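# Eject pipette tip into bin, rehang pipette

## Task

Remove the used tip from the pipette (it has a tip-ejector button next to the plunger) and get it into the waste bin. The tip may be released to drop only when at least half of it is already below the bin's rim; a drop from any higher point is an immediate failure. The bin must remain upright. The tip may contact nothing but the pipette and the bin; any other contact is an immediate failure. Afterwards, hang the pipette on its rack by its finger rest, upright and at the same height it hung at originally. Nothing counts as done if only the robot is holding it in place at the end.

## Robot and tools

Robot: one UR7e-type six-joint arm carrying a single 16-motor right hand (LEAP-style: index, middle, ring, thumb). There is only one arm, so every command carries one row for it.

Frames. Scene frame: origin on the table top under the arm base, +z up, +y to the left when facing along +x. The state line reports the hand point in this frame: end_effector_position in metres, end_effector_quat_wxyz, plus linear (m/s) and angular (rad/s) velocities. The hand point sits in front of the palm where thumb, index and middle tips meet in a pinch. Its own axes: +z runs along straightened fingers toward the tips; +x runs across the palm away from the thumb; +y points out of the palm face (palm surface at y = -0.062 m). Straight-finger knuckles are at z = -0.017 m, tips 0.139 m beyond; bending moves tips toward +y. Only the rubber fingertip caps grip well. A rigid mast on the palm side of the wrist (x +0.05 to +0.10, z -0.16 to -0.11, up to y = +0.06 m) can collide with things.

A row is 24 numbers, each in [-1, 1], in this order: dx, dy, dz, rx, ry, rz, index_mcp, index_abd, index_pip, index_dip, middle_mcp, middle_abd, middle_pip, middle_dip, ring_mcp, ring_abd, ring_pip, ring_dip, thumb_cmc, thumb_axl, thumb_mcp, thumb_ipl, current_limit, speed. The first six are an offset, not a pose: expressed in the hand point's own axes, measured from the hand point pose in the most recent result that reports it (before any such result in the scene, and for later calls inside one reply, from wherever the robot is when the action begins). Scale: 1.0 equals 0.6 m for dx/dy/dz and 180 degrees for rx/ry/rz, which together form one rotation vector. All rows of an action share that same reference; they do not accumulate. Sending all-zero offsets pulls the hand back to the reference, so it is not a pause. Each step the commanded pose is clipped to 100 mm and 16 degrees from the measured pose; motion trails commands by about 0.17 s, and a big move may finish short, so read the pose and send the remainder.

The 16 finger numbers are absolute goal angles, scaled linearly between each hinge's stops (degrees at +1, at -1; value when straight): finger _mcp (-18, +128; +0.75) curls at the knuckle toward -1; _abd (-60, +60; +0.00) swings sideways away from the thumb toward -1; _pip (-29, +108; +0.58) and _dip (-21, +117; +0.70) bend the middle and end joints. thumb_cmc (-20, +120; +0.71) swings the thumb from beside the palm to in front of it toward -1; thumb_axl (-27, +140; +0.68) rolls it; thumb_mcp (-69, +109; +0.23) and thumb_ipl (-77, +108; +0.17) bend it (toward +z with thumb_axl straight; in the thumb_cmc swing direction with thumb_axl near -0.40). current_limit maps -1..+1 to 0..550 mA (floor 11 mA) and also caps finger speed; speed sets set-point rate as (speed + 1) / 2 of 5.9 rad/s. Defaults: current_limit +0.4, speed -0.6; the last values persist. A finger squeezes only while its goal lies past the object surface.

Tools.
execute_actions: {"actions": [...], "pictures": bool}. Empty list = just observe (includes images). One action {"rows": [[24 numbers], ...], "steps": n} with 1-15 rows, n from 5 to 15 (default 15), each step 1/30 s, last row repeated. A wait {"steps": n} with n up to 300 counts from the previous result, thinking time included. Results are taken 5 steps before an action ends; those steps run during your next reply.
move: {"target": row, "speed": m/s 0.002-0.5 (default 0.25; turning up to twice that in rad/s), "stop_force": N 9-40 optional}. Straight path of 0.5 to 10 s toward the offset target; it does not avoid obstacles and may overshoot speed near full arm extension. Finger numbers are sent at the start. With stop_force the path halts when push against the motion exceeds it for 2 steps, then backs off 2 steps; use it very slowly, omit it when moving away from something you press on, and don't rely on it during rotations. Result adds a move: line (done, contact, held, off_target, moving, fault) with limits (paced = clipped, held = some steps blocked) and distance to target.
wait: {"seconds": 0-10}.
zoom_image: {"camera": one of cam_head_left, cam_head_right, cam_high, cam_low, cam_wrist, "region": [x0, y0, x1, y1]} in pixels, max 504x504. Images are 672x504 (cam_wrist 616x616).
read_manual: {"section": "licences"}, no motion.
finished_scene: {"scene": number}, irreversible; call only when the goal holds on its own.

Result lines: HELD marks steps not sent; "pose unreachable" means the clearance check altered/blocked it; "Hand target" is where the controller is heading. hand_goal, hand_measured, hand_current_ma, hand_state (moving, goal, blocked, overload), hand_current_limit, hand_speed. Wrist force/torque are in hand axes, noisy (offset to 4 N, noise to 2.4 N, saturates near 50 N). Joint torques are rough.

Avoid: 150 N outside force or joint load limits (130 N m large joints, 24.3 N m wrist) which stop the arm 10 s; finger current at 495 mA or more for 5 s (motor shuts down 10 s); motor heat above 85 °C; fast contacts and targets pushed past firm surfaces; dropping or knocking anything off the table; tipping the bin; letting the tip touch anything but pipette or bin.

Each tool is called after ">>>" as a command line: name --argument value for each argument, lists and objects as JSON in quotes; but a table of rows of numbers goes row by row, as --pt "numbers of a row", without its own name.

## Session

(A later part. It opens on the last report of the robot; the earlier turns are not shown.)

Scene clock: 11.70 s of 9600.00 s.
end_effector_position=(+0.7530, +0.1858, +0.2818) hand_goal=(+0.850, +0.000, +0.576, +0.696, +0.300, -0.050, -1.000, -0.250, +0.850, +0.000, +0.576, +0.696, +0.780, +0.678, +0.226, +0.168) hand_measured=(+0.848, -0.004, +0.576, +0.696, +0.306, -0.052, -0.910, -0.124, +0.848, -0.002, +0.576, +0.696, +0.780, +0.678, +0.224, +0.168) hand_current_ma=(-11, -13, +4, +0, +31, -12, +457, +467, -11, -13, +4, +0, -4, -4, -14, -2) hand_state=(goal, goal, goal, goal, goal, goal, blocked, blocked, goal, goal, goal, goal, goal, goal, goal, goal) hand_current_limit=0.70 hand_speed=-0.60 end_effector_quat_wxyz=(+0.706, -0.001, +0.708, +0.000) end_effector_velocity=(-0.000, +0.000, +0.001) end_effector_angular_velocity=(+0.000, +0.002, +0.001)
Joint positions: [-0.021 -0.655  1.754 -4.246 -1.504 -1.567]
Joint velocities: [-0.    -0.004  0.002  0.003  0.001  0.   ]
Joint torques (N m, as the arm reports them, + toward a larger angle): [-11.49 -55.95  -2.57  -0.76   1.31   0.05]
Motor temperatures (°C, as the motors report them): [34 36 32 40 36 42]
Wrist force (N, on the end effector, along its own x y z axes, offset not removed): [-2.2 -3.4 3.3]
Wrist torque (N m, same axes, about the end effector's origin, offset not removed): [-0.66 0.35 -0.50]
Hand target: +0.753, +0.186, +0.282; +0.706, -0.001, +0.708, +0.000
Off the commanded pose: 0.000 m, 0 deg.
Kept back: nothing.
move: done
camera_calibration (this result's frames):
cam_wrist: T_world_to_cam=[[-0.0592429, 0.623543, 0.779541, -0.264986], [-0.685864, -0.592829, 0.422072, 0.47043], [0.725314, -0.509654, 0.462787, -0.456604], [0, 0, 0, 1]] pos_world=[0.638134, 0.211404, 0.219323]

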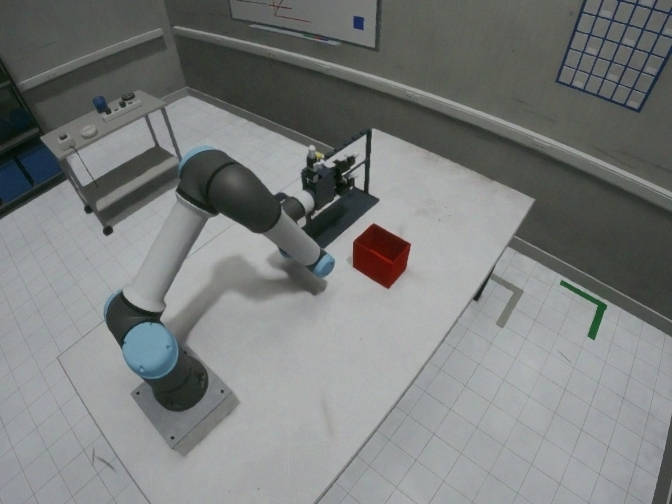

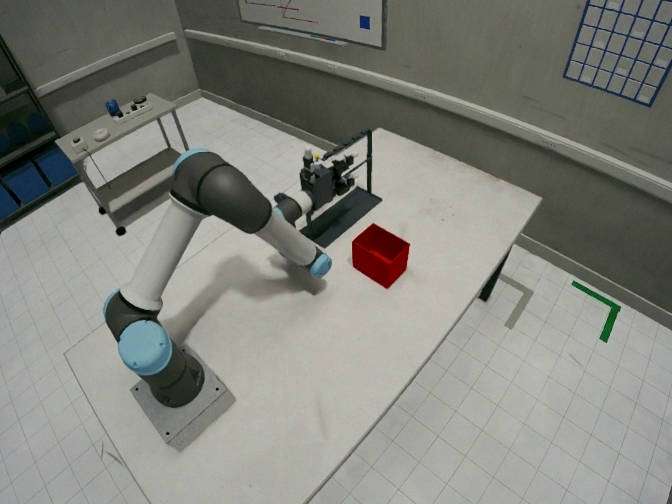

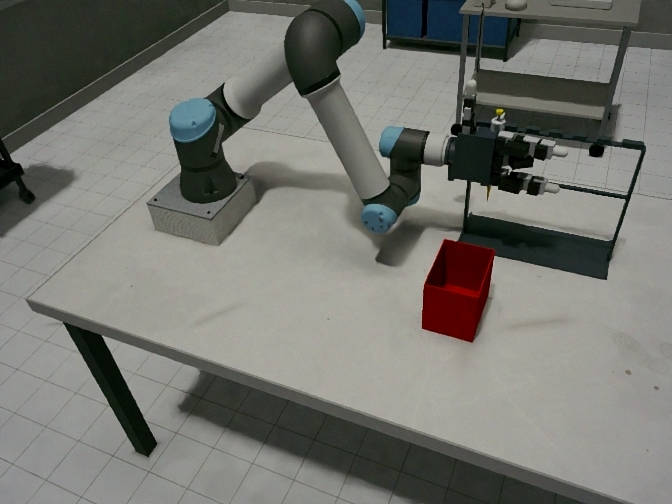

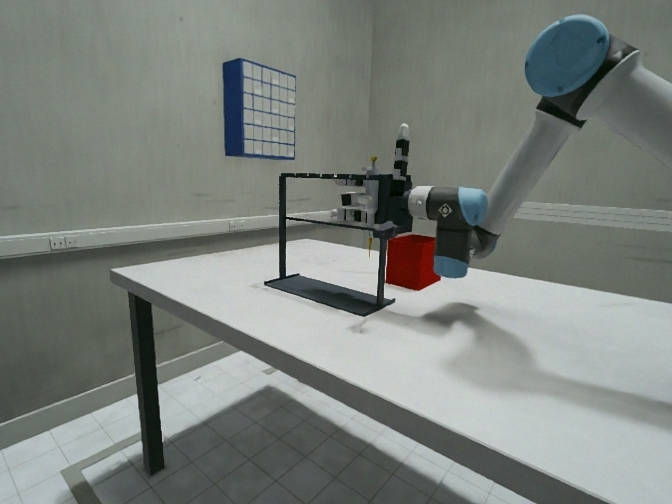

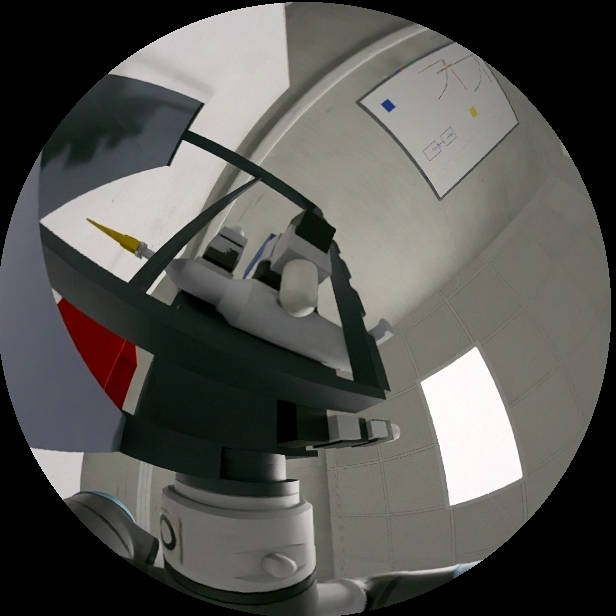

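>>> move --target '[0,-0.135,0,0,0,0, 0.85,0,0.576,0.696, 0.30,-0.05,-1.0,-0.25, 0.85,0,0.576,0.696, 0.85,0.678,0.226,0.168, 0.7,-0.6]' --speed 0.08

>>> move --target '[-0.113,-0.291,-0.0017,0,0,0, 0.36,-0.42,-0.5,-0.22, 0.30,-0.05,-1.0,-0.25, 0.30,0,-1.0,-0.15, 0.85,0.678,0.06,-0.9, 0.7,-0.6]' --speed 0.12

Scene clock: 13.93 s of 9600.00 s.
end_effector_position=(+0.7530, +0.1050, +0.2820) hand_goal=(+0.850, +0.000, +0.576, +0.696, +0.300, -0.050, -1.000, -0.250, +0.850, +0.000, +0.576, +0.696, +0.850, +0.678, +0.226, +0.168) hand_measured=(+0.848, -0.004, +0.576, +0.696, +0.306, -0.052, -0.910, -0.124, +0.848, -0.002, +0.576, +0.696, +0.850, +0.678, +0.224, +0.168) hand_current_ma=(-11, -13, +4, +0, +31, -12, +457, +467, -11, -13, +4, +0, +1, -4, -14, -2) hand_state=(goal, goal, goal, goal, goal, goal, blocked, blocked, goal, goal, goal, goal, goal, goal, goal, goal) hand_current_limit=0.70 hand_speed=-0.60 end_effector_quat_wxyz=(+0.706, -0.001, +0.708, +0.000) end_effector_velocity=(+0.000, -0.001, +0.000) end_effector_angular_velocity=(-0.000, -0.002, -0.001)
Joint positions: [-0.178 -0.664  1.783 -4.266 -1.347 -1.566]
Joint velocities: [-0.002 -0.    -0.    -0.001  0.001  0.   ]
Joint torques (N m, as the arm reports them, + toward a larger angle): [-13.36 -56.09  -0.59  -4.3    1.41   1.46]
Motor temperatures (°C, as the motors report them): [34 36 32 40 36 42]
Wrist force (N, on the end effector, along its own x y z axes, offset not removed): [-0.9 -2.0 3.8]
Wrist torque (N m, same axes, about the end effector's origin, offset not removed): [-0.80 0.28 -0.11]
Hand target: +0.753, +0.105, +0.282; +0.706, -0.001, +0.708, +0.000
Off the commanded pose: 0.000 m, 0 deg.
Kept back: nothing.
move: done
camera_calibration (this result's frames):
cam_wrist: T_world_to_cam=[[-0.0592676, 0.623287, 0.779744, -0.214732], [-0.685895, -0.592955, 0.421843, 0.422591], [0.725283, -0.509821, 0.462652, -0.497849], [0, 0, 0, 1]] pos_world=[0.638207, 0.130604, 0.2195]

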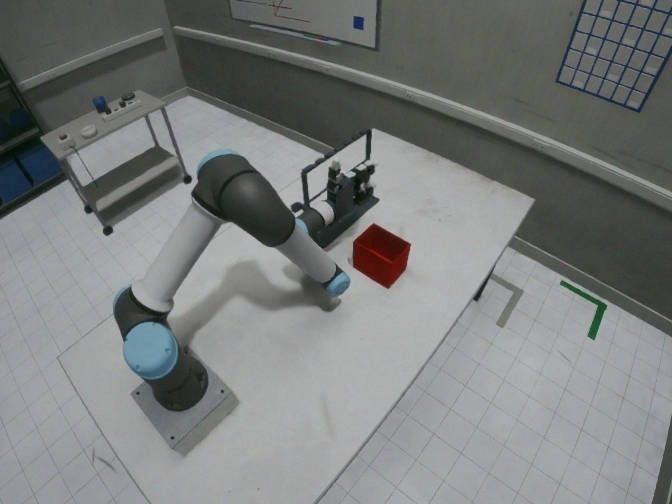

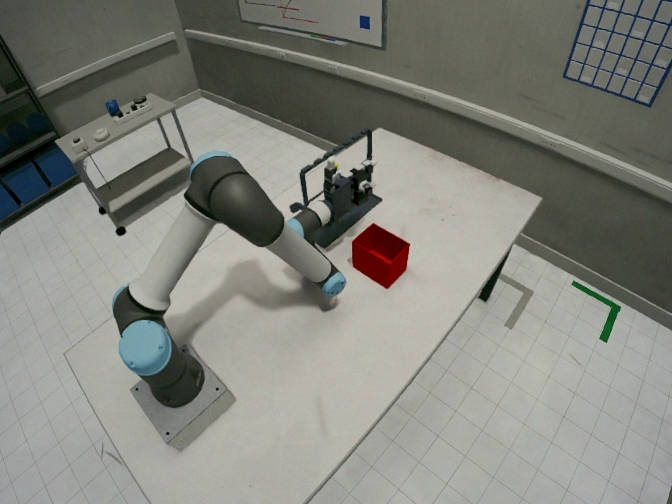

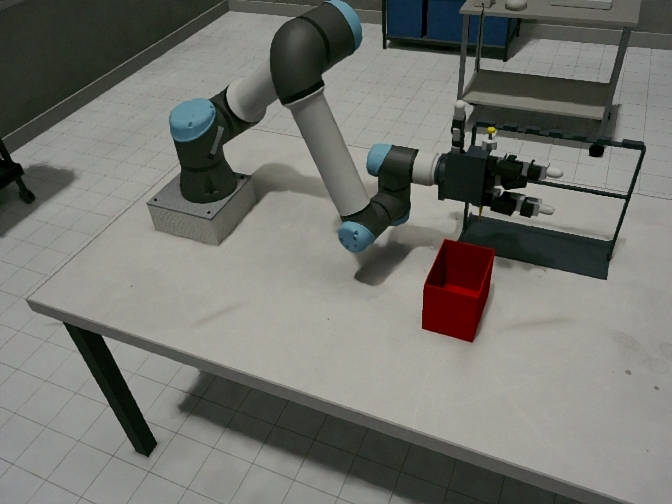

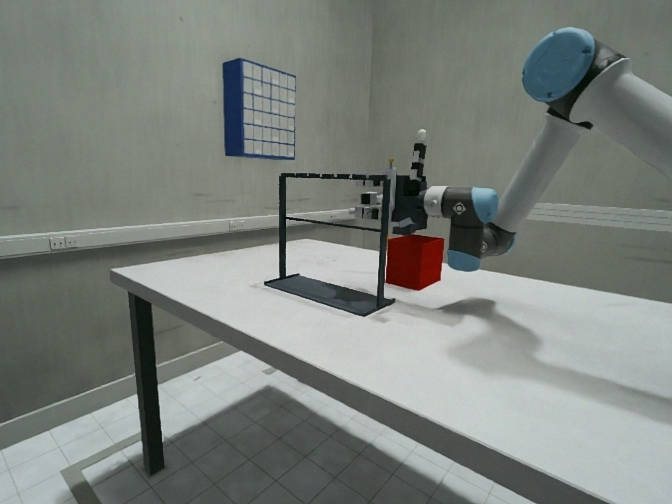

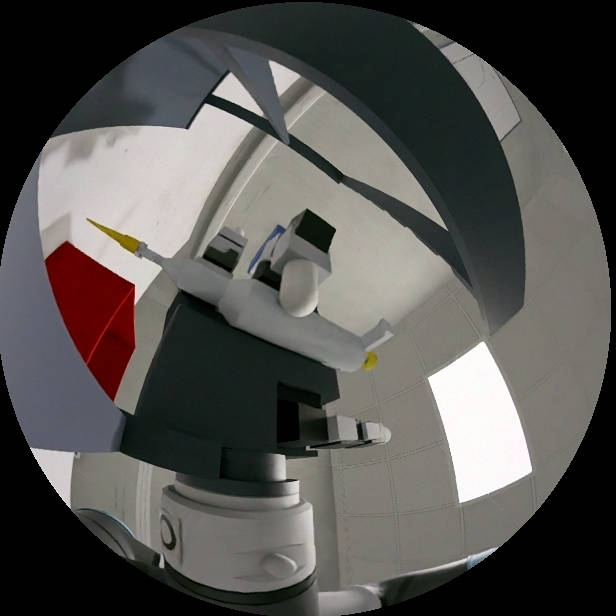

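Scene clock: 15.97 s of 9600.00 s.
end_effector_position=(+0.7522, -0.0693, +0.3500) hand_goal=(+0.360, -0.420, -0.500, -0.220, +0.300, -0.050, -1.000, -0.250, +0.300, +0.000, -1.000, -0.150, +0.850, +0.678, +0.060, -0.900) hand_measured=(+0.362, -0.422, -0.494, -0.216, +0.306, -0.050, -0.910, -0.124, +0.302, -0.002, -0.980, -0.146, +0.850, +0.678, +0.060, -0.900) hand_current_ma=(+14, -8, +31, +17, +31, -2, +457, +468, +13, -9, +103, +25, +1, -4, -4, +4) hand_state=(goal, goal, goal, goal, goal, goal, blocked, blocked, goal, goal, blocked, goal, goal, goal, goal, goal) hand_current_limit=0.70 hand_speed=-0.60 end_effector_quat_wxyz=(+0.707, -0.000, +0.708, +0.001) end_effector_velocity=(+0.000, -0.002, +0.001) end_effector_angular_velocity=(-0.002, -0.001, +0.001)
Joint positions: [-0.494 -0.776  1.737 -4.109 -1.031 -1.563]
Joint velocities: [-0.003 -0.    -0.003  0.002  0.004 -0.001]
Joint torques (N m, as the arm reports them, + toward a larger angle): [-11.9  -56.45 -21.02  -0.65   1.28  -1.72]
Motor temperatures (°C, as the motors report them): [34 36 32 40 36 42]
Wrist force (N, on the end effector, along its own x y z axes, offset not removed): [-3.0 -5.8 -1.2]
Wrist torque (N m, same axes, about the end effector's origin, offset not removed): [-0.76 0.42 -0.69]
Hand target: +0.752, -0.070, +0.350; +0.707, -0.001, +0.708, +0.001
Off the commanded pose: 0.000 m, 0 deg.
Kept back: nothing.
move: done
camera_calibration (this result's frames):
cam_wrist: T_world_to_cam=[[-0.0594489, 0.622733, 0.780173, -0.159233], [-0.686027, -0.593231, 0.421241, 0.290276], [0.725144, -0.510177, 0.462478, -0.617468], [0, 0, 0, 1]] pos_world=[0.637424, -0.0436576, 0.287519]

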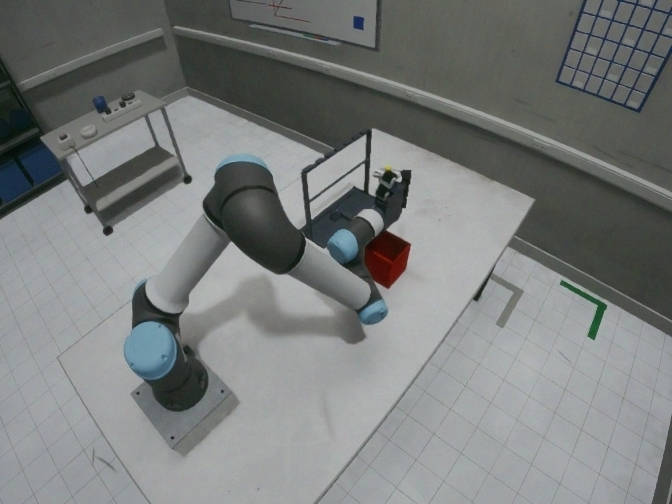

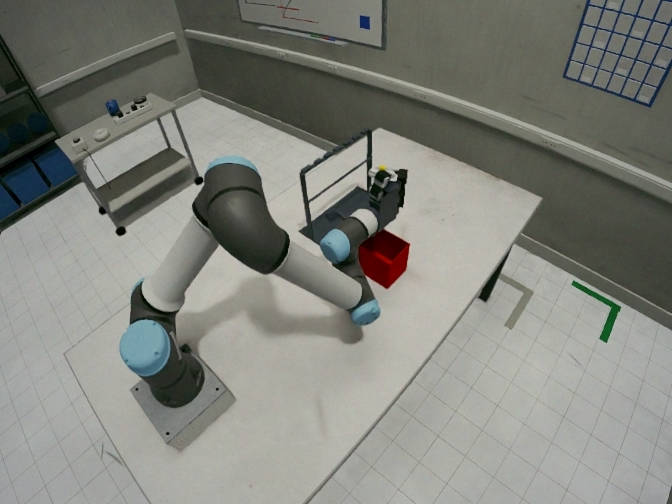

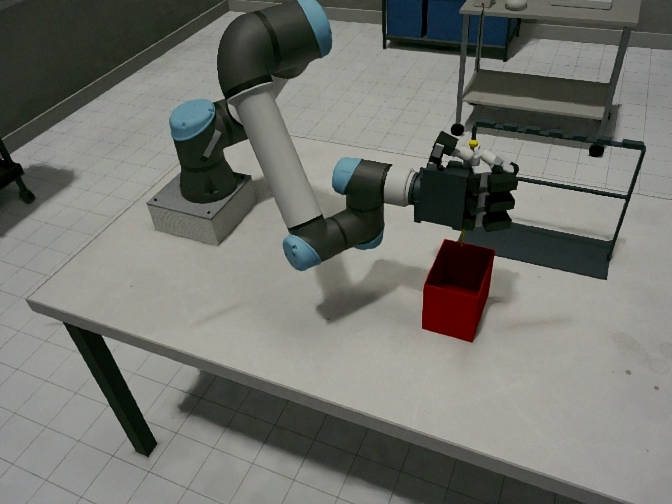

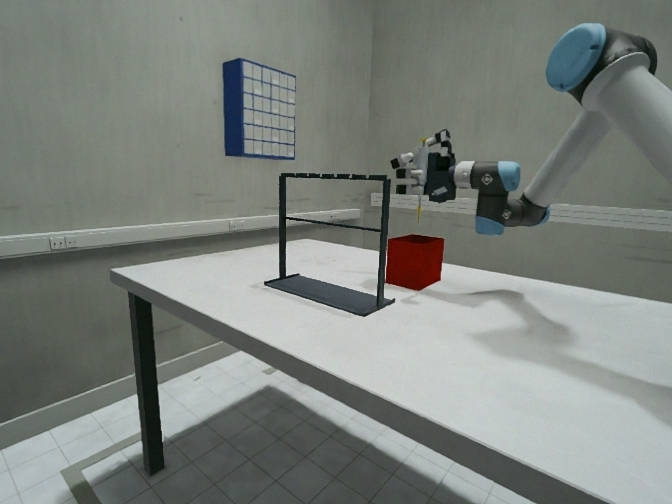

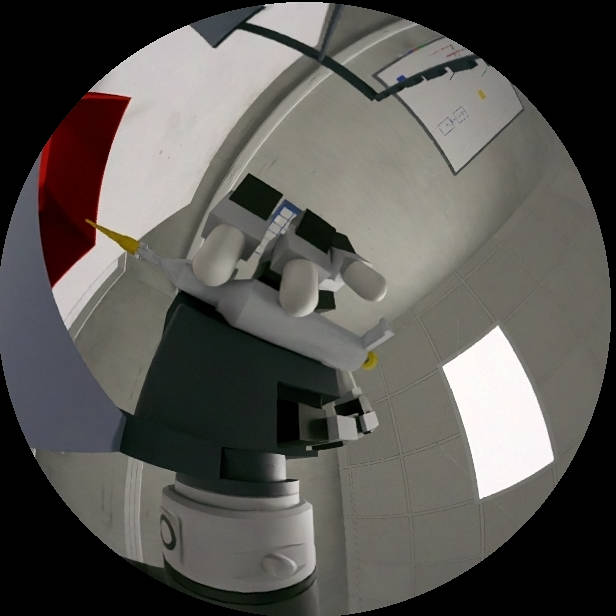

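>>> move --target '[0.166,0,0,0,0,0, 0.36,-0.42,-1.0,-0.22, 0.30,-0.05,-1.0,-0.25, 0.30,0,-1.0,-0.2, 0.85,0.678,0.06,-0.9, 0.7,-0.75]' --speed 0.08

>>> zoom_image --camera "cam_wrist" --region '[300, 260, 420, 420]'

>>> zoom_image --camera "cam_high" --region '[425, 165, 515, 235]'

>>> zoom_image --camera "cam_low" --region '[385, 155, 465, 255]'

Scene clock: 17.90 s of 9600.00 s.
end_effector_position=(+0.7521, -0.0694, +0.2507) hand_goal=(+0.360, -0.420, -1.000, -0.220, +0.300, -0.050, -1.000, -0.250, +0.300, +0.000, -1.000, -0.200, +0.850, +0.678, +0.060, -0.900) hand_measured=(+0.364, -0.418, -0.896, -0.198, +0.302, -0.052, -0.910, -0.124, +0.304, +0.000, -0.968, -0.162, +0.850, +0.678, +0.060, -0.900) hand_current_ma=(+21, +5, +467, +107, +11, -5, +457, +467, +23, -4, +159, +192, +1, -4, -4, +4) hand_state=(goal, goal, blocked, blocked, goal, goal, blocked, blocked, goal, goal, blocked, blocked, goal, goal, goal, goal) hand_current_limit=0.70 hand_speed=-0.75 end_effector_quat_wxyz=(+0.707, -0.000, +0.708, +0.001) end_effector_velocity=(-0.000, +0.001, -0.003) end_effector_angular_velocity=(+0.001, +0.001, +0.003)
Joint positions: [-0.493 -0.572  1.691 -4.268 -1.032 -1.563]
Joint velocities: [ 0.001  0.005 -0.001 -0.003  0.002  0.   ]
Joint torques (N m, as the arm reports them, + toward a larger angle): [ 10.27 -41.44 -17.43  -3.82  -1.31   1.53]
Motor temperatures (°C, as the motors report them): [34 36 32 40 36 42]
Wrist force (N, on the end effector, along its own x y z axes, offset not removed): [1.3 -3.3 3.1]
Wrist torque (N m, same axes, about the end effector's origin, offset not removed): [-0.94 -0.38 -0.38]
Hand target: +0.752, -0.069, +0.250; +0.707, -0.000, +0.708, +0.001
Off the commanded pose: 0.000 m, 0 deg.
Kept back: nothing.
move: done
camera_calibration (this result's frames):
cam_wrist: T_world_to_cam=[[-0.0594205, 0.622748, 0.780163, -0.0817114], [-0.686014, -0.593221, 0.421276, 0.331995], [0.725158, -0.51017, 0.462463, -0.571496], [0, 0, 0, 1]] pos_world=[0.637323, -0.0437277, 0.188182]

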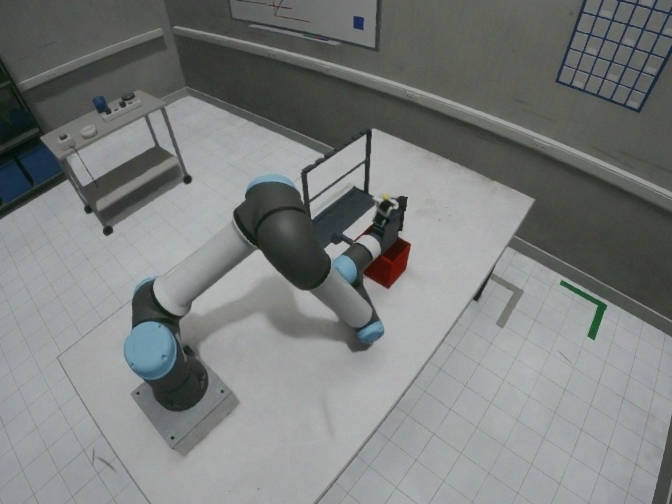

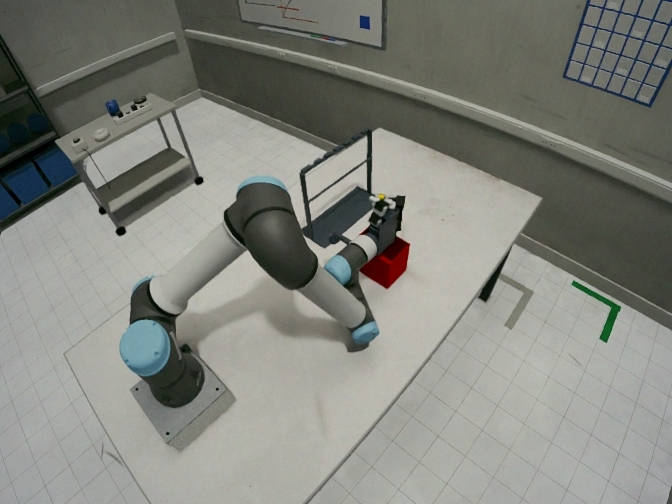

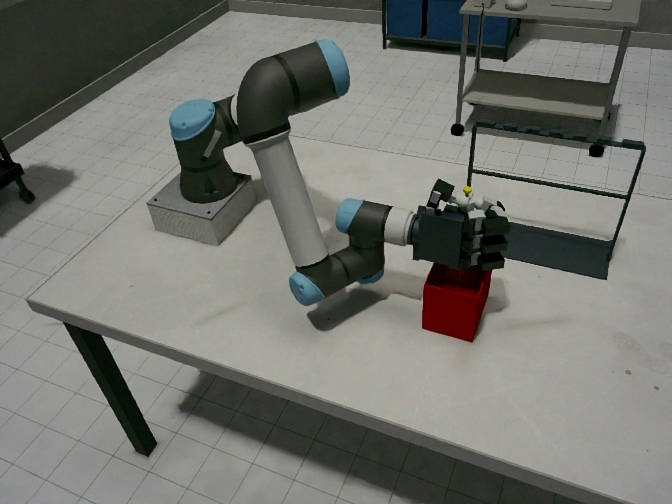

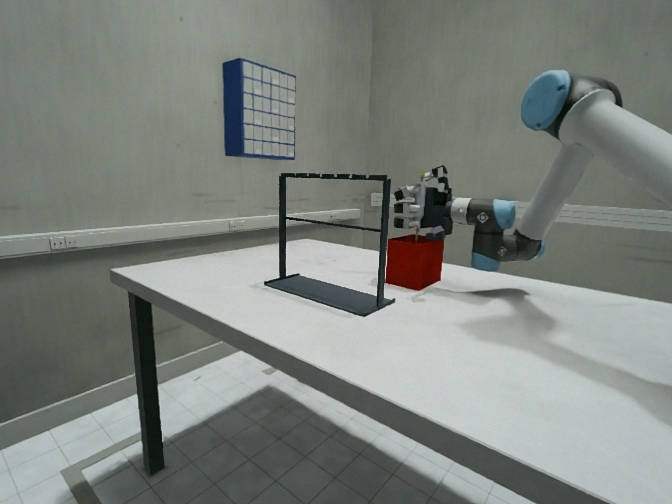

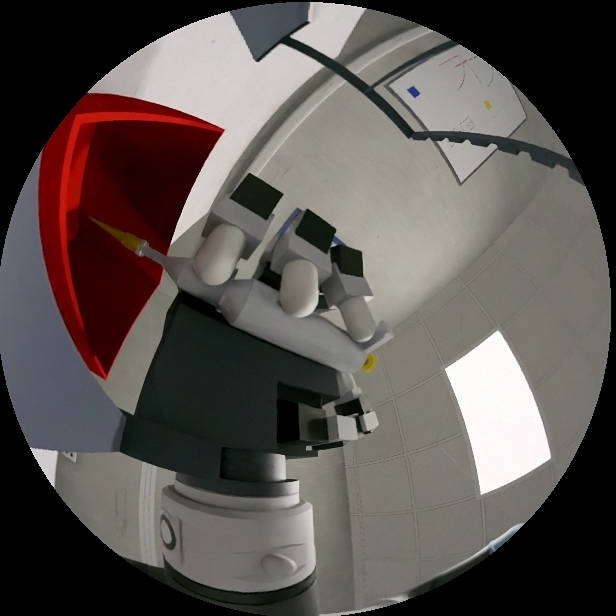

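Region (300, 260, 420, 420) of cam_wrist's 616x616 image, scaled by 3.150, with more detail than that image has; it fills the left 378 columns of this view, and the rest is white.

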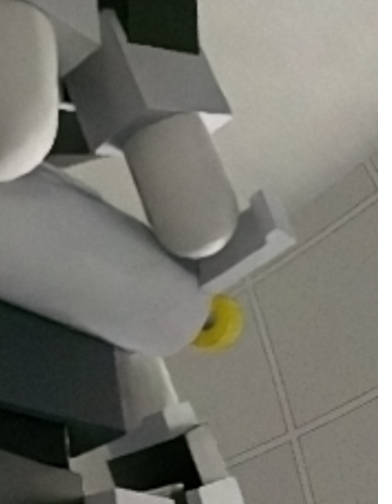

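Region (425, 165, 515, 235) of cam_high's 672x504 image, scaled by 5.600, with more detail than that image has.

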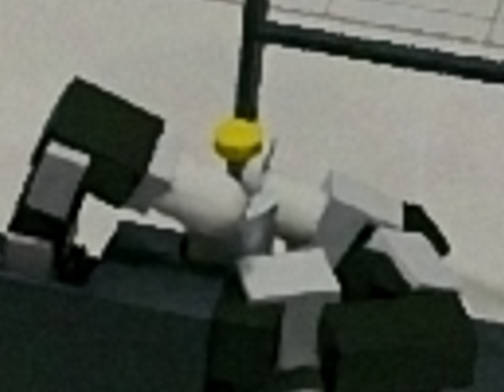

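Region (385, 155, 465, 255) of cam_low's 672x504 image, scaled by 5.040, with more detail than that image has; it fills the left 403 columns of this view, and the rest is white.

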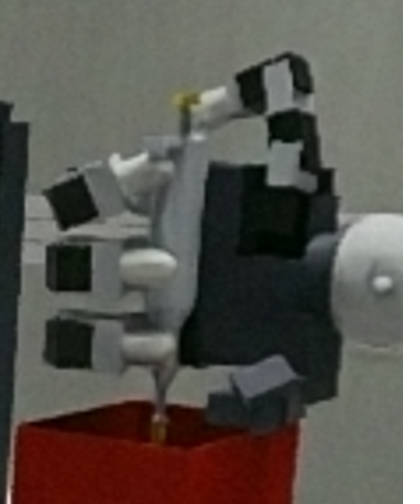

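>>> move --target '[0,0,0,0,0,0, 0.36,-0.42,-1.0,-0.22, 0.30,-0.05,-1.0,-0.25, 0.30,0,-1.0,-0.2, 0.66,0.678,0.05,-0.9, 0.7,-0.85]' --speed 0.02

>>> zoom_image --camera "cam_high" --region '[435, 170, 505, 225]'

>>> zoom_image --camera "cam_head_right" --region '[355, 180, 415, 230]'

Scene clock: 18.90 s of 9600.00 s.
end_effector_position=(+0.7522, -0.0694, +0.2507) hand_goal=(+0.360, -0.420, -1.000, -0.220, +0.300, -0.050, -1.000, -0.250, +0.300, +0.000, -1.000, -0.200, +0.660, +0.678, +0.050, -0.900) hand_measured=(+0.364, -0.418, -0.896, -0.198, +0.302, -0.052, -0.910, -0.124, +0.304, +0.000, -0.968, -0.162, +0.680, +0.686, +0.056, -0.894) hand_current_ma=(+25, +8, +468, +110, +11, -5, +457, +468, +23, -4, +159, +191, +103, +54, +44, +38) hand_state=(goal, goal, blocked, blocked, goal, goal, blocked, blocked, goal, goal, blocked, blocked, goal, goal, goal, goal) hand_current_limit=0.70 hand_speed=-0.85 end_effector_quat_wxyz=(+0.707, -0.000, +0.708, +0.001) end_effector_velocity=(+0.000, +0.001, +0.000) end_effector_angular_velocity=(-0.001, -0.001, +0.001)
Joint positions: [-0.493 -0.572  1.691 -4.268 -1.032 -1.563]
Joint velocities: [ 0.001 -0.    -0.001 -0.     0.    -0.   ]
Joint torques (N m, as the arm reports them, + toward a larger angle): [ 10.08 -57.26  -0.79  -0.14  -1.24   0.05]
Motor temperatures (°C, as the motors report them): [34 36 32 40 36 42]
Wrist force (N, on the end effector, along its own x y z axes, offset not removed): [-2.3 -3.7 4.8]
Wrist torque (N m, same axes, about the end effector's origin, offset not removed): [-0.87 0.28 -0.45]
Hand target: +0.752, -0.069, +0.251; +0.707, -0.000, +0.708, +0.001
Off the commanded pose: 0.000 m, 0 deg.
Kept back: nothing.
move: done
camera_calibration (this result's frames):
cam_wrist: T_world_to_cam=[[-0.0594626, 0.622747, 0.780161, -0.0816882], [-0.686035, -0.593223, 0.421239, 0.332021], [0.725135, -0.510169, 0.4625, -0.571508], [0, 0, 0, 1]] pos_world=[0.637341, -0.0437327, 0.188193]

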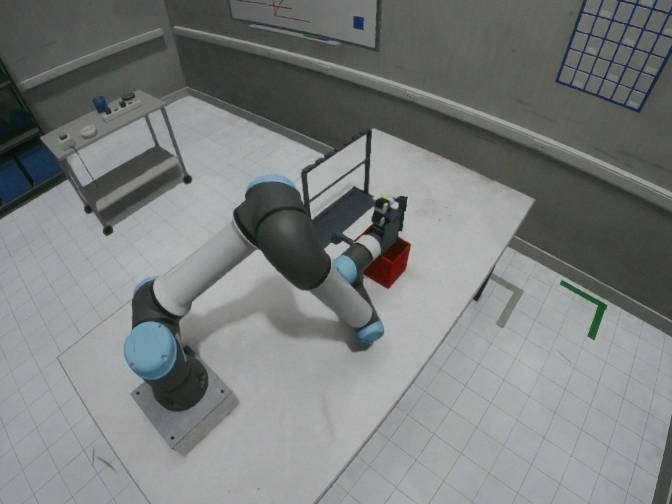

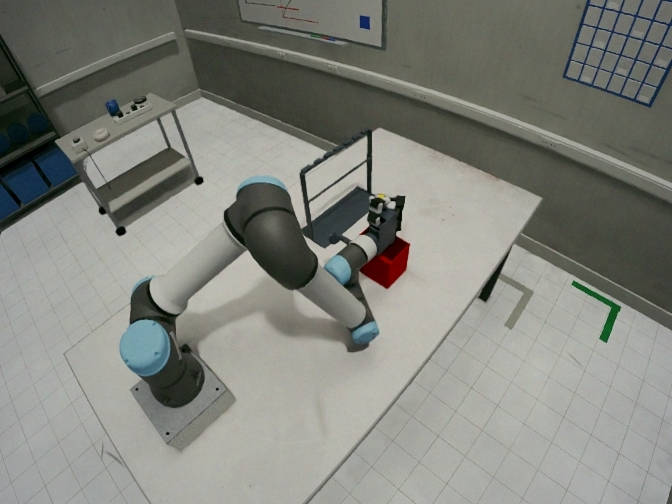

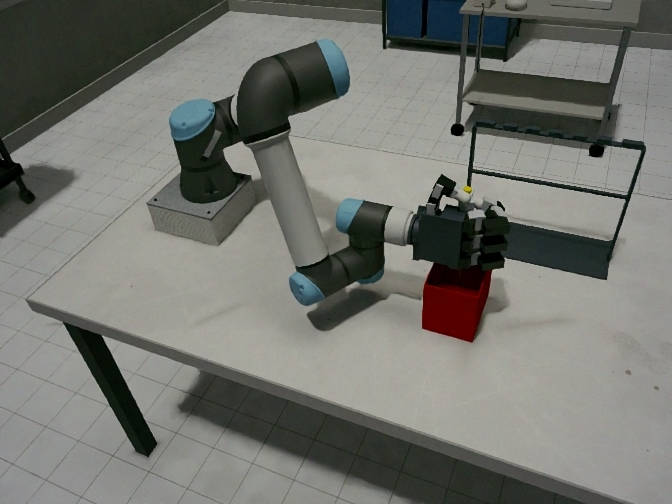

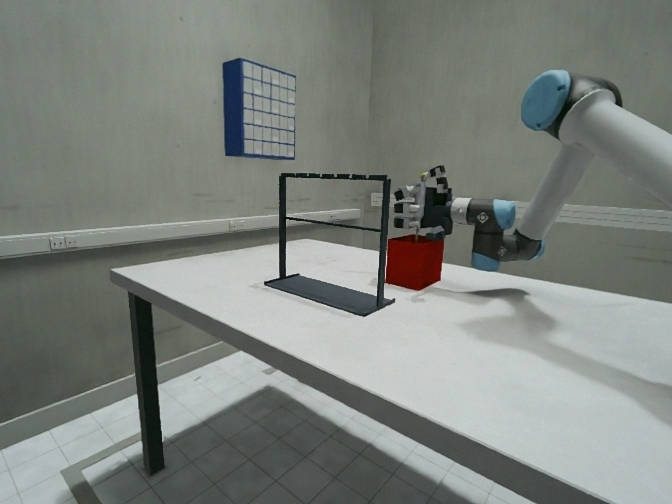

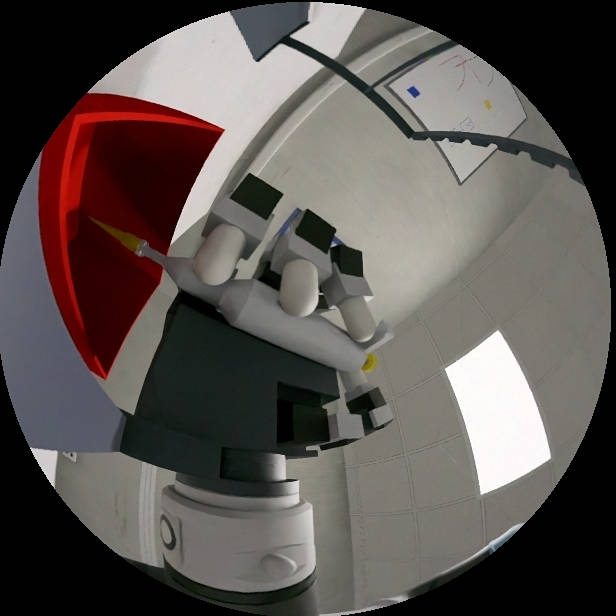

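Region (435, 170, 505, 225) of cam_high's 672x504 image, scaled by 7.200, with more detail than that image has; it fills the top 396 rows of this view, and the rest is white.

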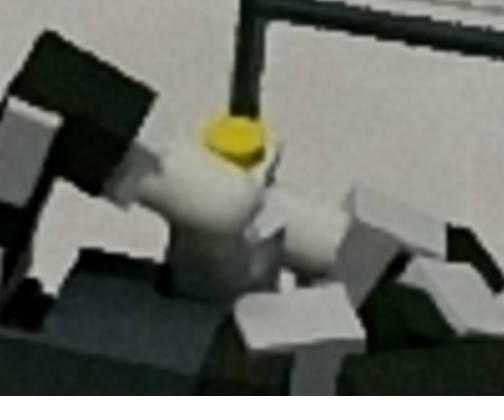

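Region (355, 180, 415, 230) of cam_head_right's 672x504 image, scaled by 8.400, with more detail than that image has.

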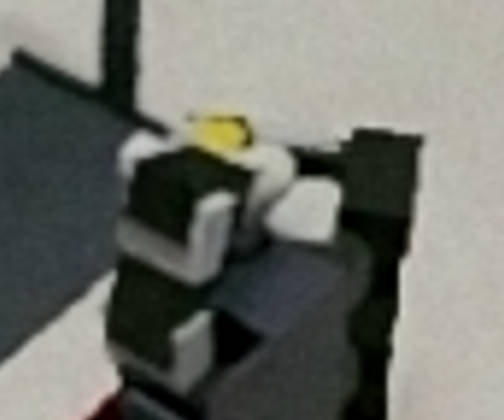

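>>> move --target '[0,0,0,0,0,0, 0.36,-0.5,-1.0,-0.25, 0.30,-0.05,-1.0,-0.25, 0.30,0,-1.0,-0.2, 0.65,0.66,-0.06,-1.0, 0.78,-0.9]' --speed 0.02

>>> move --target '[0,0,0,0,0,0, 0.36,-0.72,-1.0,-0.25, 0.30,-0.28,-1.0,-0.25, 0.30,-0.3,-1.0,-0.2, 0.65,0.66,-0.06,-1.0, 0.78,-0.92]' --speed 0.02

Scene clock: 19.83 s of 9600.00 s.
end_effector_position=(+0.7521, -0.0694, +0.2507) hand_goal=(+0.360, -0.500, -1.000, -0.250, +0.300, -0.050, -1.000, -0.250, +0.300, +0.000, -1.000, -0.200, +0.650, +0.660, -0.060, -1.000) hand_measured=(+0.364, -0.482, -0.904, -0.200, +0.302, -0.048, -0.910, -0.124, +0.306, +0.002, -0.968, -0.164, +0.676, +0.686, +0.052, -0.906) hand_current_ma=(+25, +81, +482, +250, +11, +5, +457, +490, +35, +5, +161, +187, +139, +164, +490, +490) hand_state=(goal, goal, blocked, blocked, goal, goal, blocked, blocked, goal, goal, blocked, blocked, blocked, blocked, blocked, blocked) hand_current_limit=0.78 hand_speed=-0.90 end_effector_quat_wxyz=(+0.707, -0.000, +0.708, +0.001) end_effector_velocity=(-0.000, -0.001, -0.000) end_effector_angular_velocity=(+0.001, +0.001, -0.002)
Joint positions: [-0.493 -0.572  1.691 -4.268 -1.032 -1.563]
Joint velocities: [-0.001  0.     0.     0.    -0.001  0.   ]
Joint torques (N m, as the arm reports them, + toward a larger angle): [  9.37 -56.29  -8.31  -0.4   -1.13  -1.  ]
Motor temperatures (°C, as the motors report them): [34 36 32 40 36 42]
Wrist force (N, on the end effector, along its own x y z axes, offset not removed): [2.1 -0.8 -0.1]
Wrist torque (N m, same axes, about the end effector's origin, offset not removed): [-0.26 -0.25 -0.31]
Hand target: +0.752, -0.069, +0.251; +0.707, -0.000, +0.708, +0.001
Off the commanded pose: 0.000 m, 0 deg.
Kept back: nothing.
move: done
camera_calibration (this result's frames):
cam_wrist: T_world_to_cam=[[-0.0594246, 0.622724, 0.780182, -0.0817192], [-0.686014, -0.593235, 0.421256, 0.332001], [0.725157, -0.510183, 0.46245, -0.571495], [0, 0, 0, 1]] pos_world=[0.637325, -0.0437233, 0.188186]

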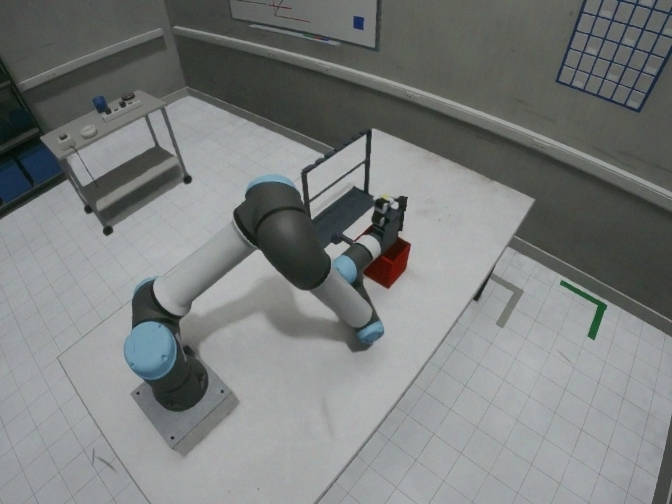

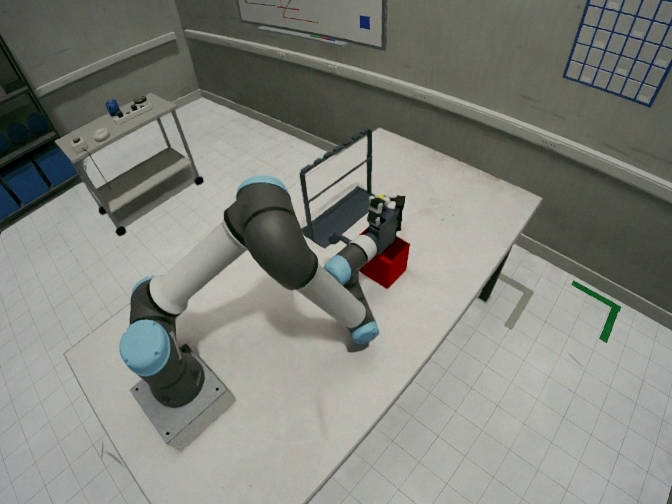

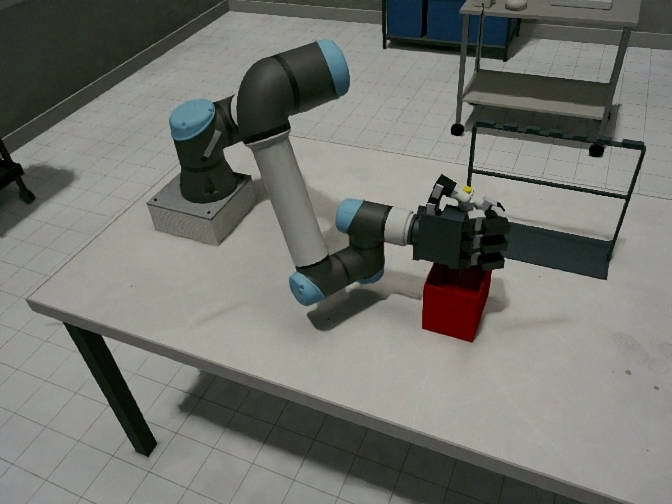

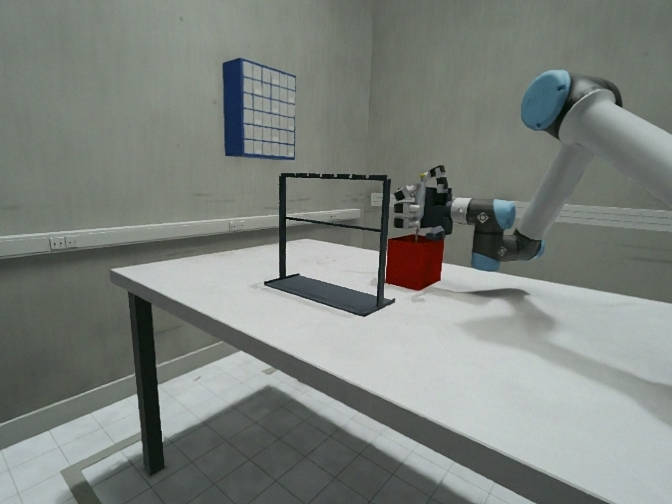

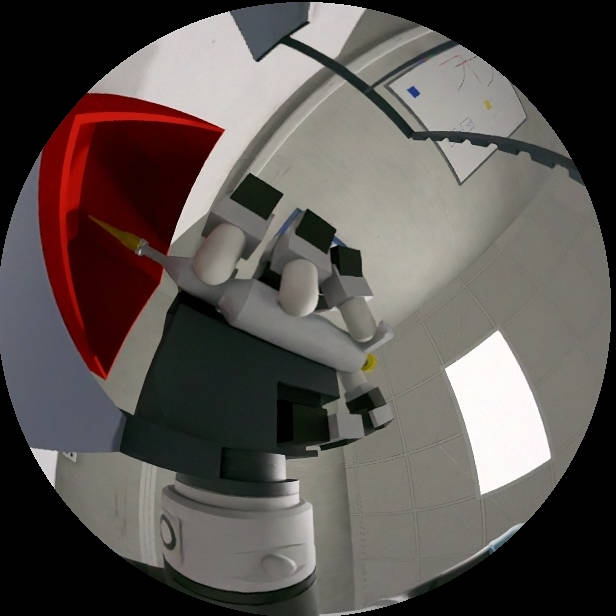

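Scene clock: 21.40 s of 9600.00 s.
end_effector_position=(+0.7521, -0.0694, +0.2507) hand_goal=(+0.360, -0.720, -1.000, -0.250, +0.300, -0.280, -1.000, -0.250, +0.300, -0.300, -1.000, -0.200, +0.650, +0.660, -0.060, -1.000) hand_measured=(+0.362, -0.534, -0.904, -0.212, +0.308, -0.244, -0.910, -0.134, +0.306, -0.284, -0.966, -0.168, +0.676, +0.688, +0.052, -0.906) hand_current_ma=(+9, +489, +482, +191, +43, +167, +457, +489, +37, +70, +168, +160, +139, +169, +490, +489) hand_state=(goal, blocked, blocked, blocked, goal, blocked, blocked, blocked, goal, goal, blocked, blocked, blocked, blocked, blocked, blocked) hand_current_limit=0.78 hand_speed=-0.92 end_effector_quat_wxyz=(+0.707, -0.000, +0.708, +0.001) end_effector_velocity=(-0.000, +0.001, +0.000) end_effector_angular_velocity=(-0.000, -0.001, +0.001)
Joint positions: [-0.493 -0.572  1.691 -4.268 -1.032 -1.563]
Joint velocities: [ 0.    -0.     0.    -0.001  0.001 -0.   ]
Joint torques (N m, as the arm reports them, + toward a larger angle): [  9.6  -55.91  -7.94  -0.41  -1.13  -0.94]
Motor temperatures (°C, as the motors report them): [34 36 32 40 36 42]
Wrist force (N, on the end effector, along its own x y z axes, offset not removed): [3.7 -1.3 1.3]
Wrist torque (N m, same axes, about the end effector's origin, offset not removed): [-0.39 -0.33 0.05]
Hand target: +0.752, -0.069, +0.251; +0.707, -0.000, +0.708, +0.001
Off the commanded pose: 0.000 m, 0 deg.
Kept back: nothing.
move: done
camera_calibration (this result's frames):
cam_wrist: T_world_to_cam=[[-0.0594245, 0.622724, 0.780182, -0.0817192], [-0.686014, -0.593235, 0.421255, 0.332001], [0.725157, -0.510183, 0.46245, -0.571495], [0, 0, 0, 1]] pos_world=[0.637325, -0.0437233, 0.188186]

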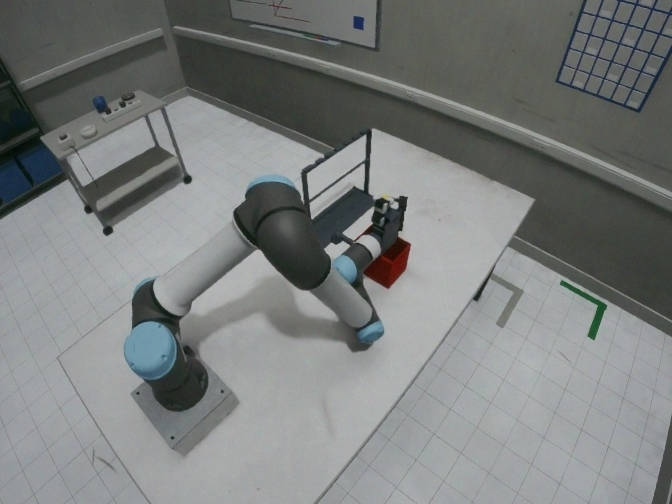

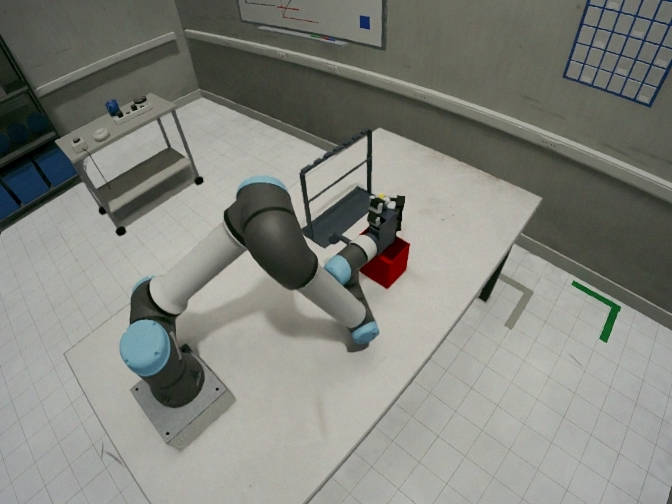

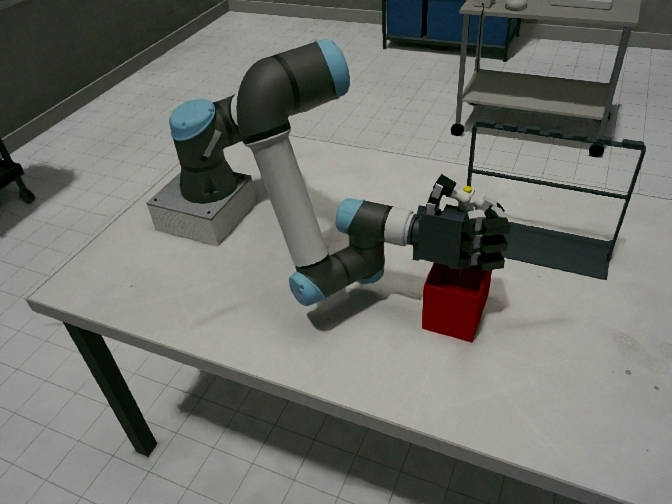

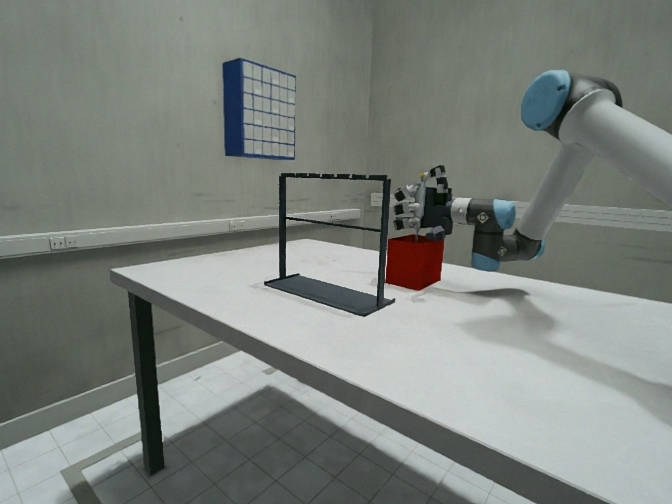

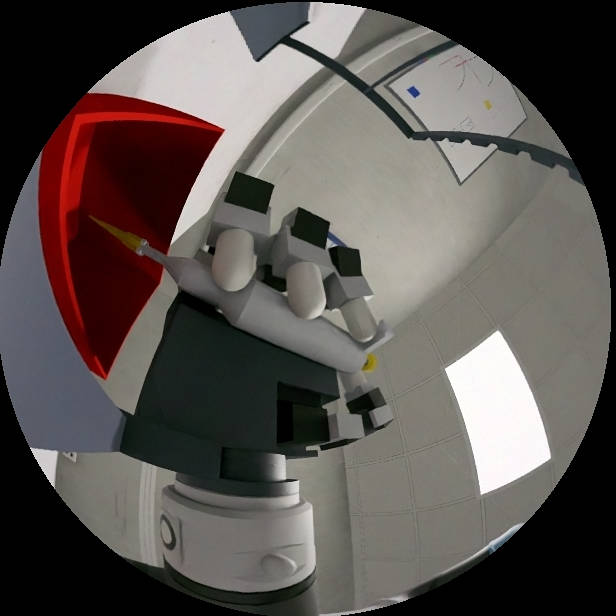

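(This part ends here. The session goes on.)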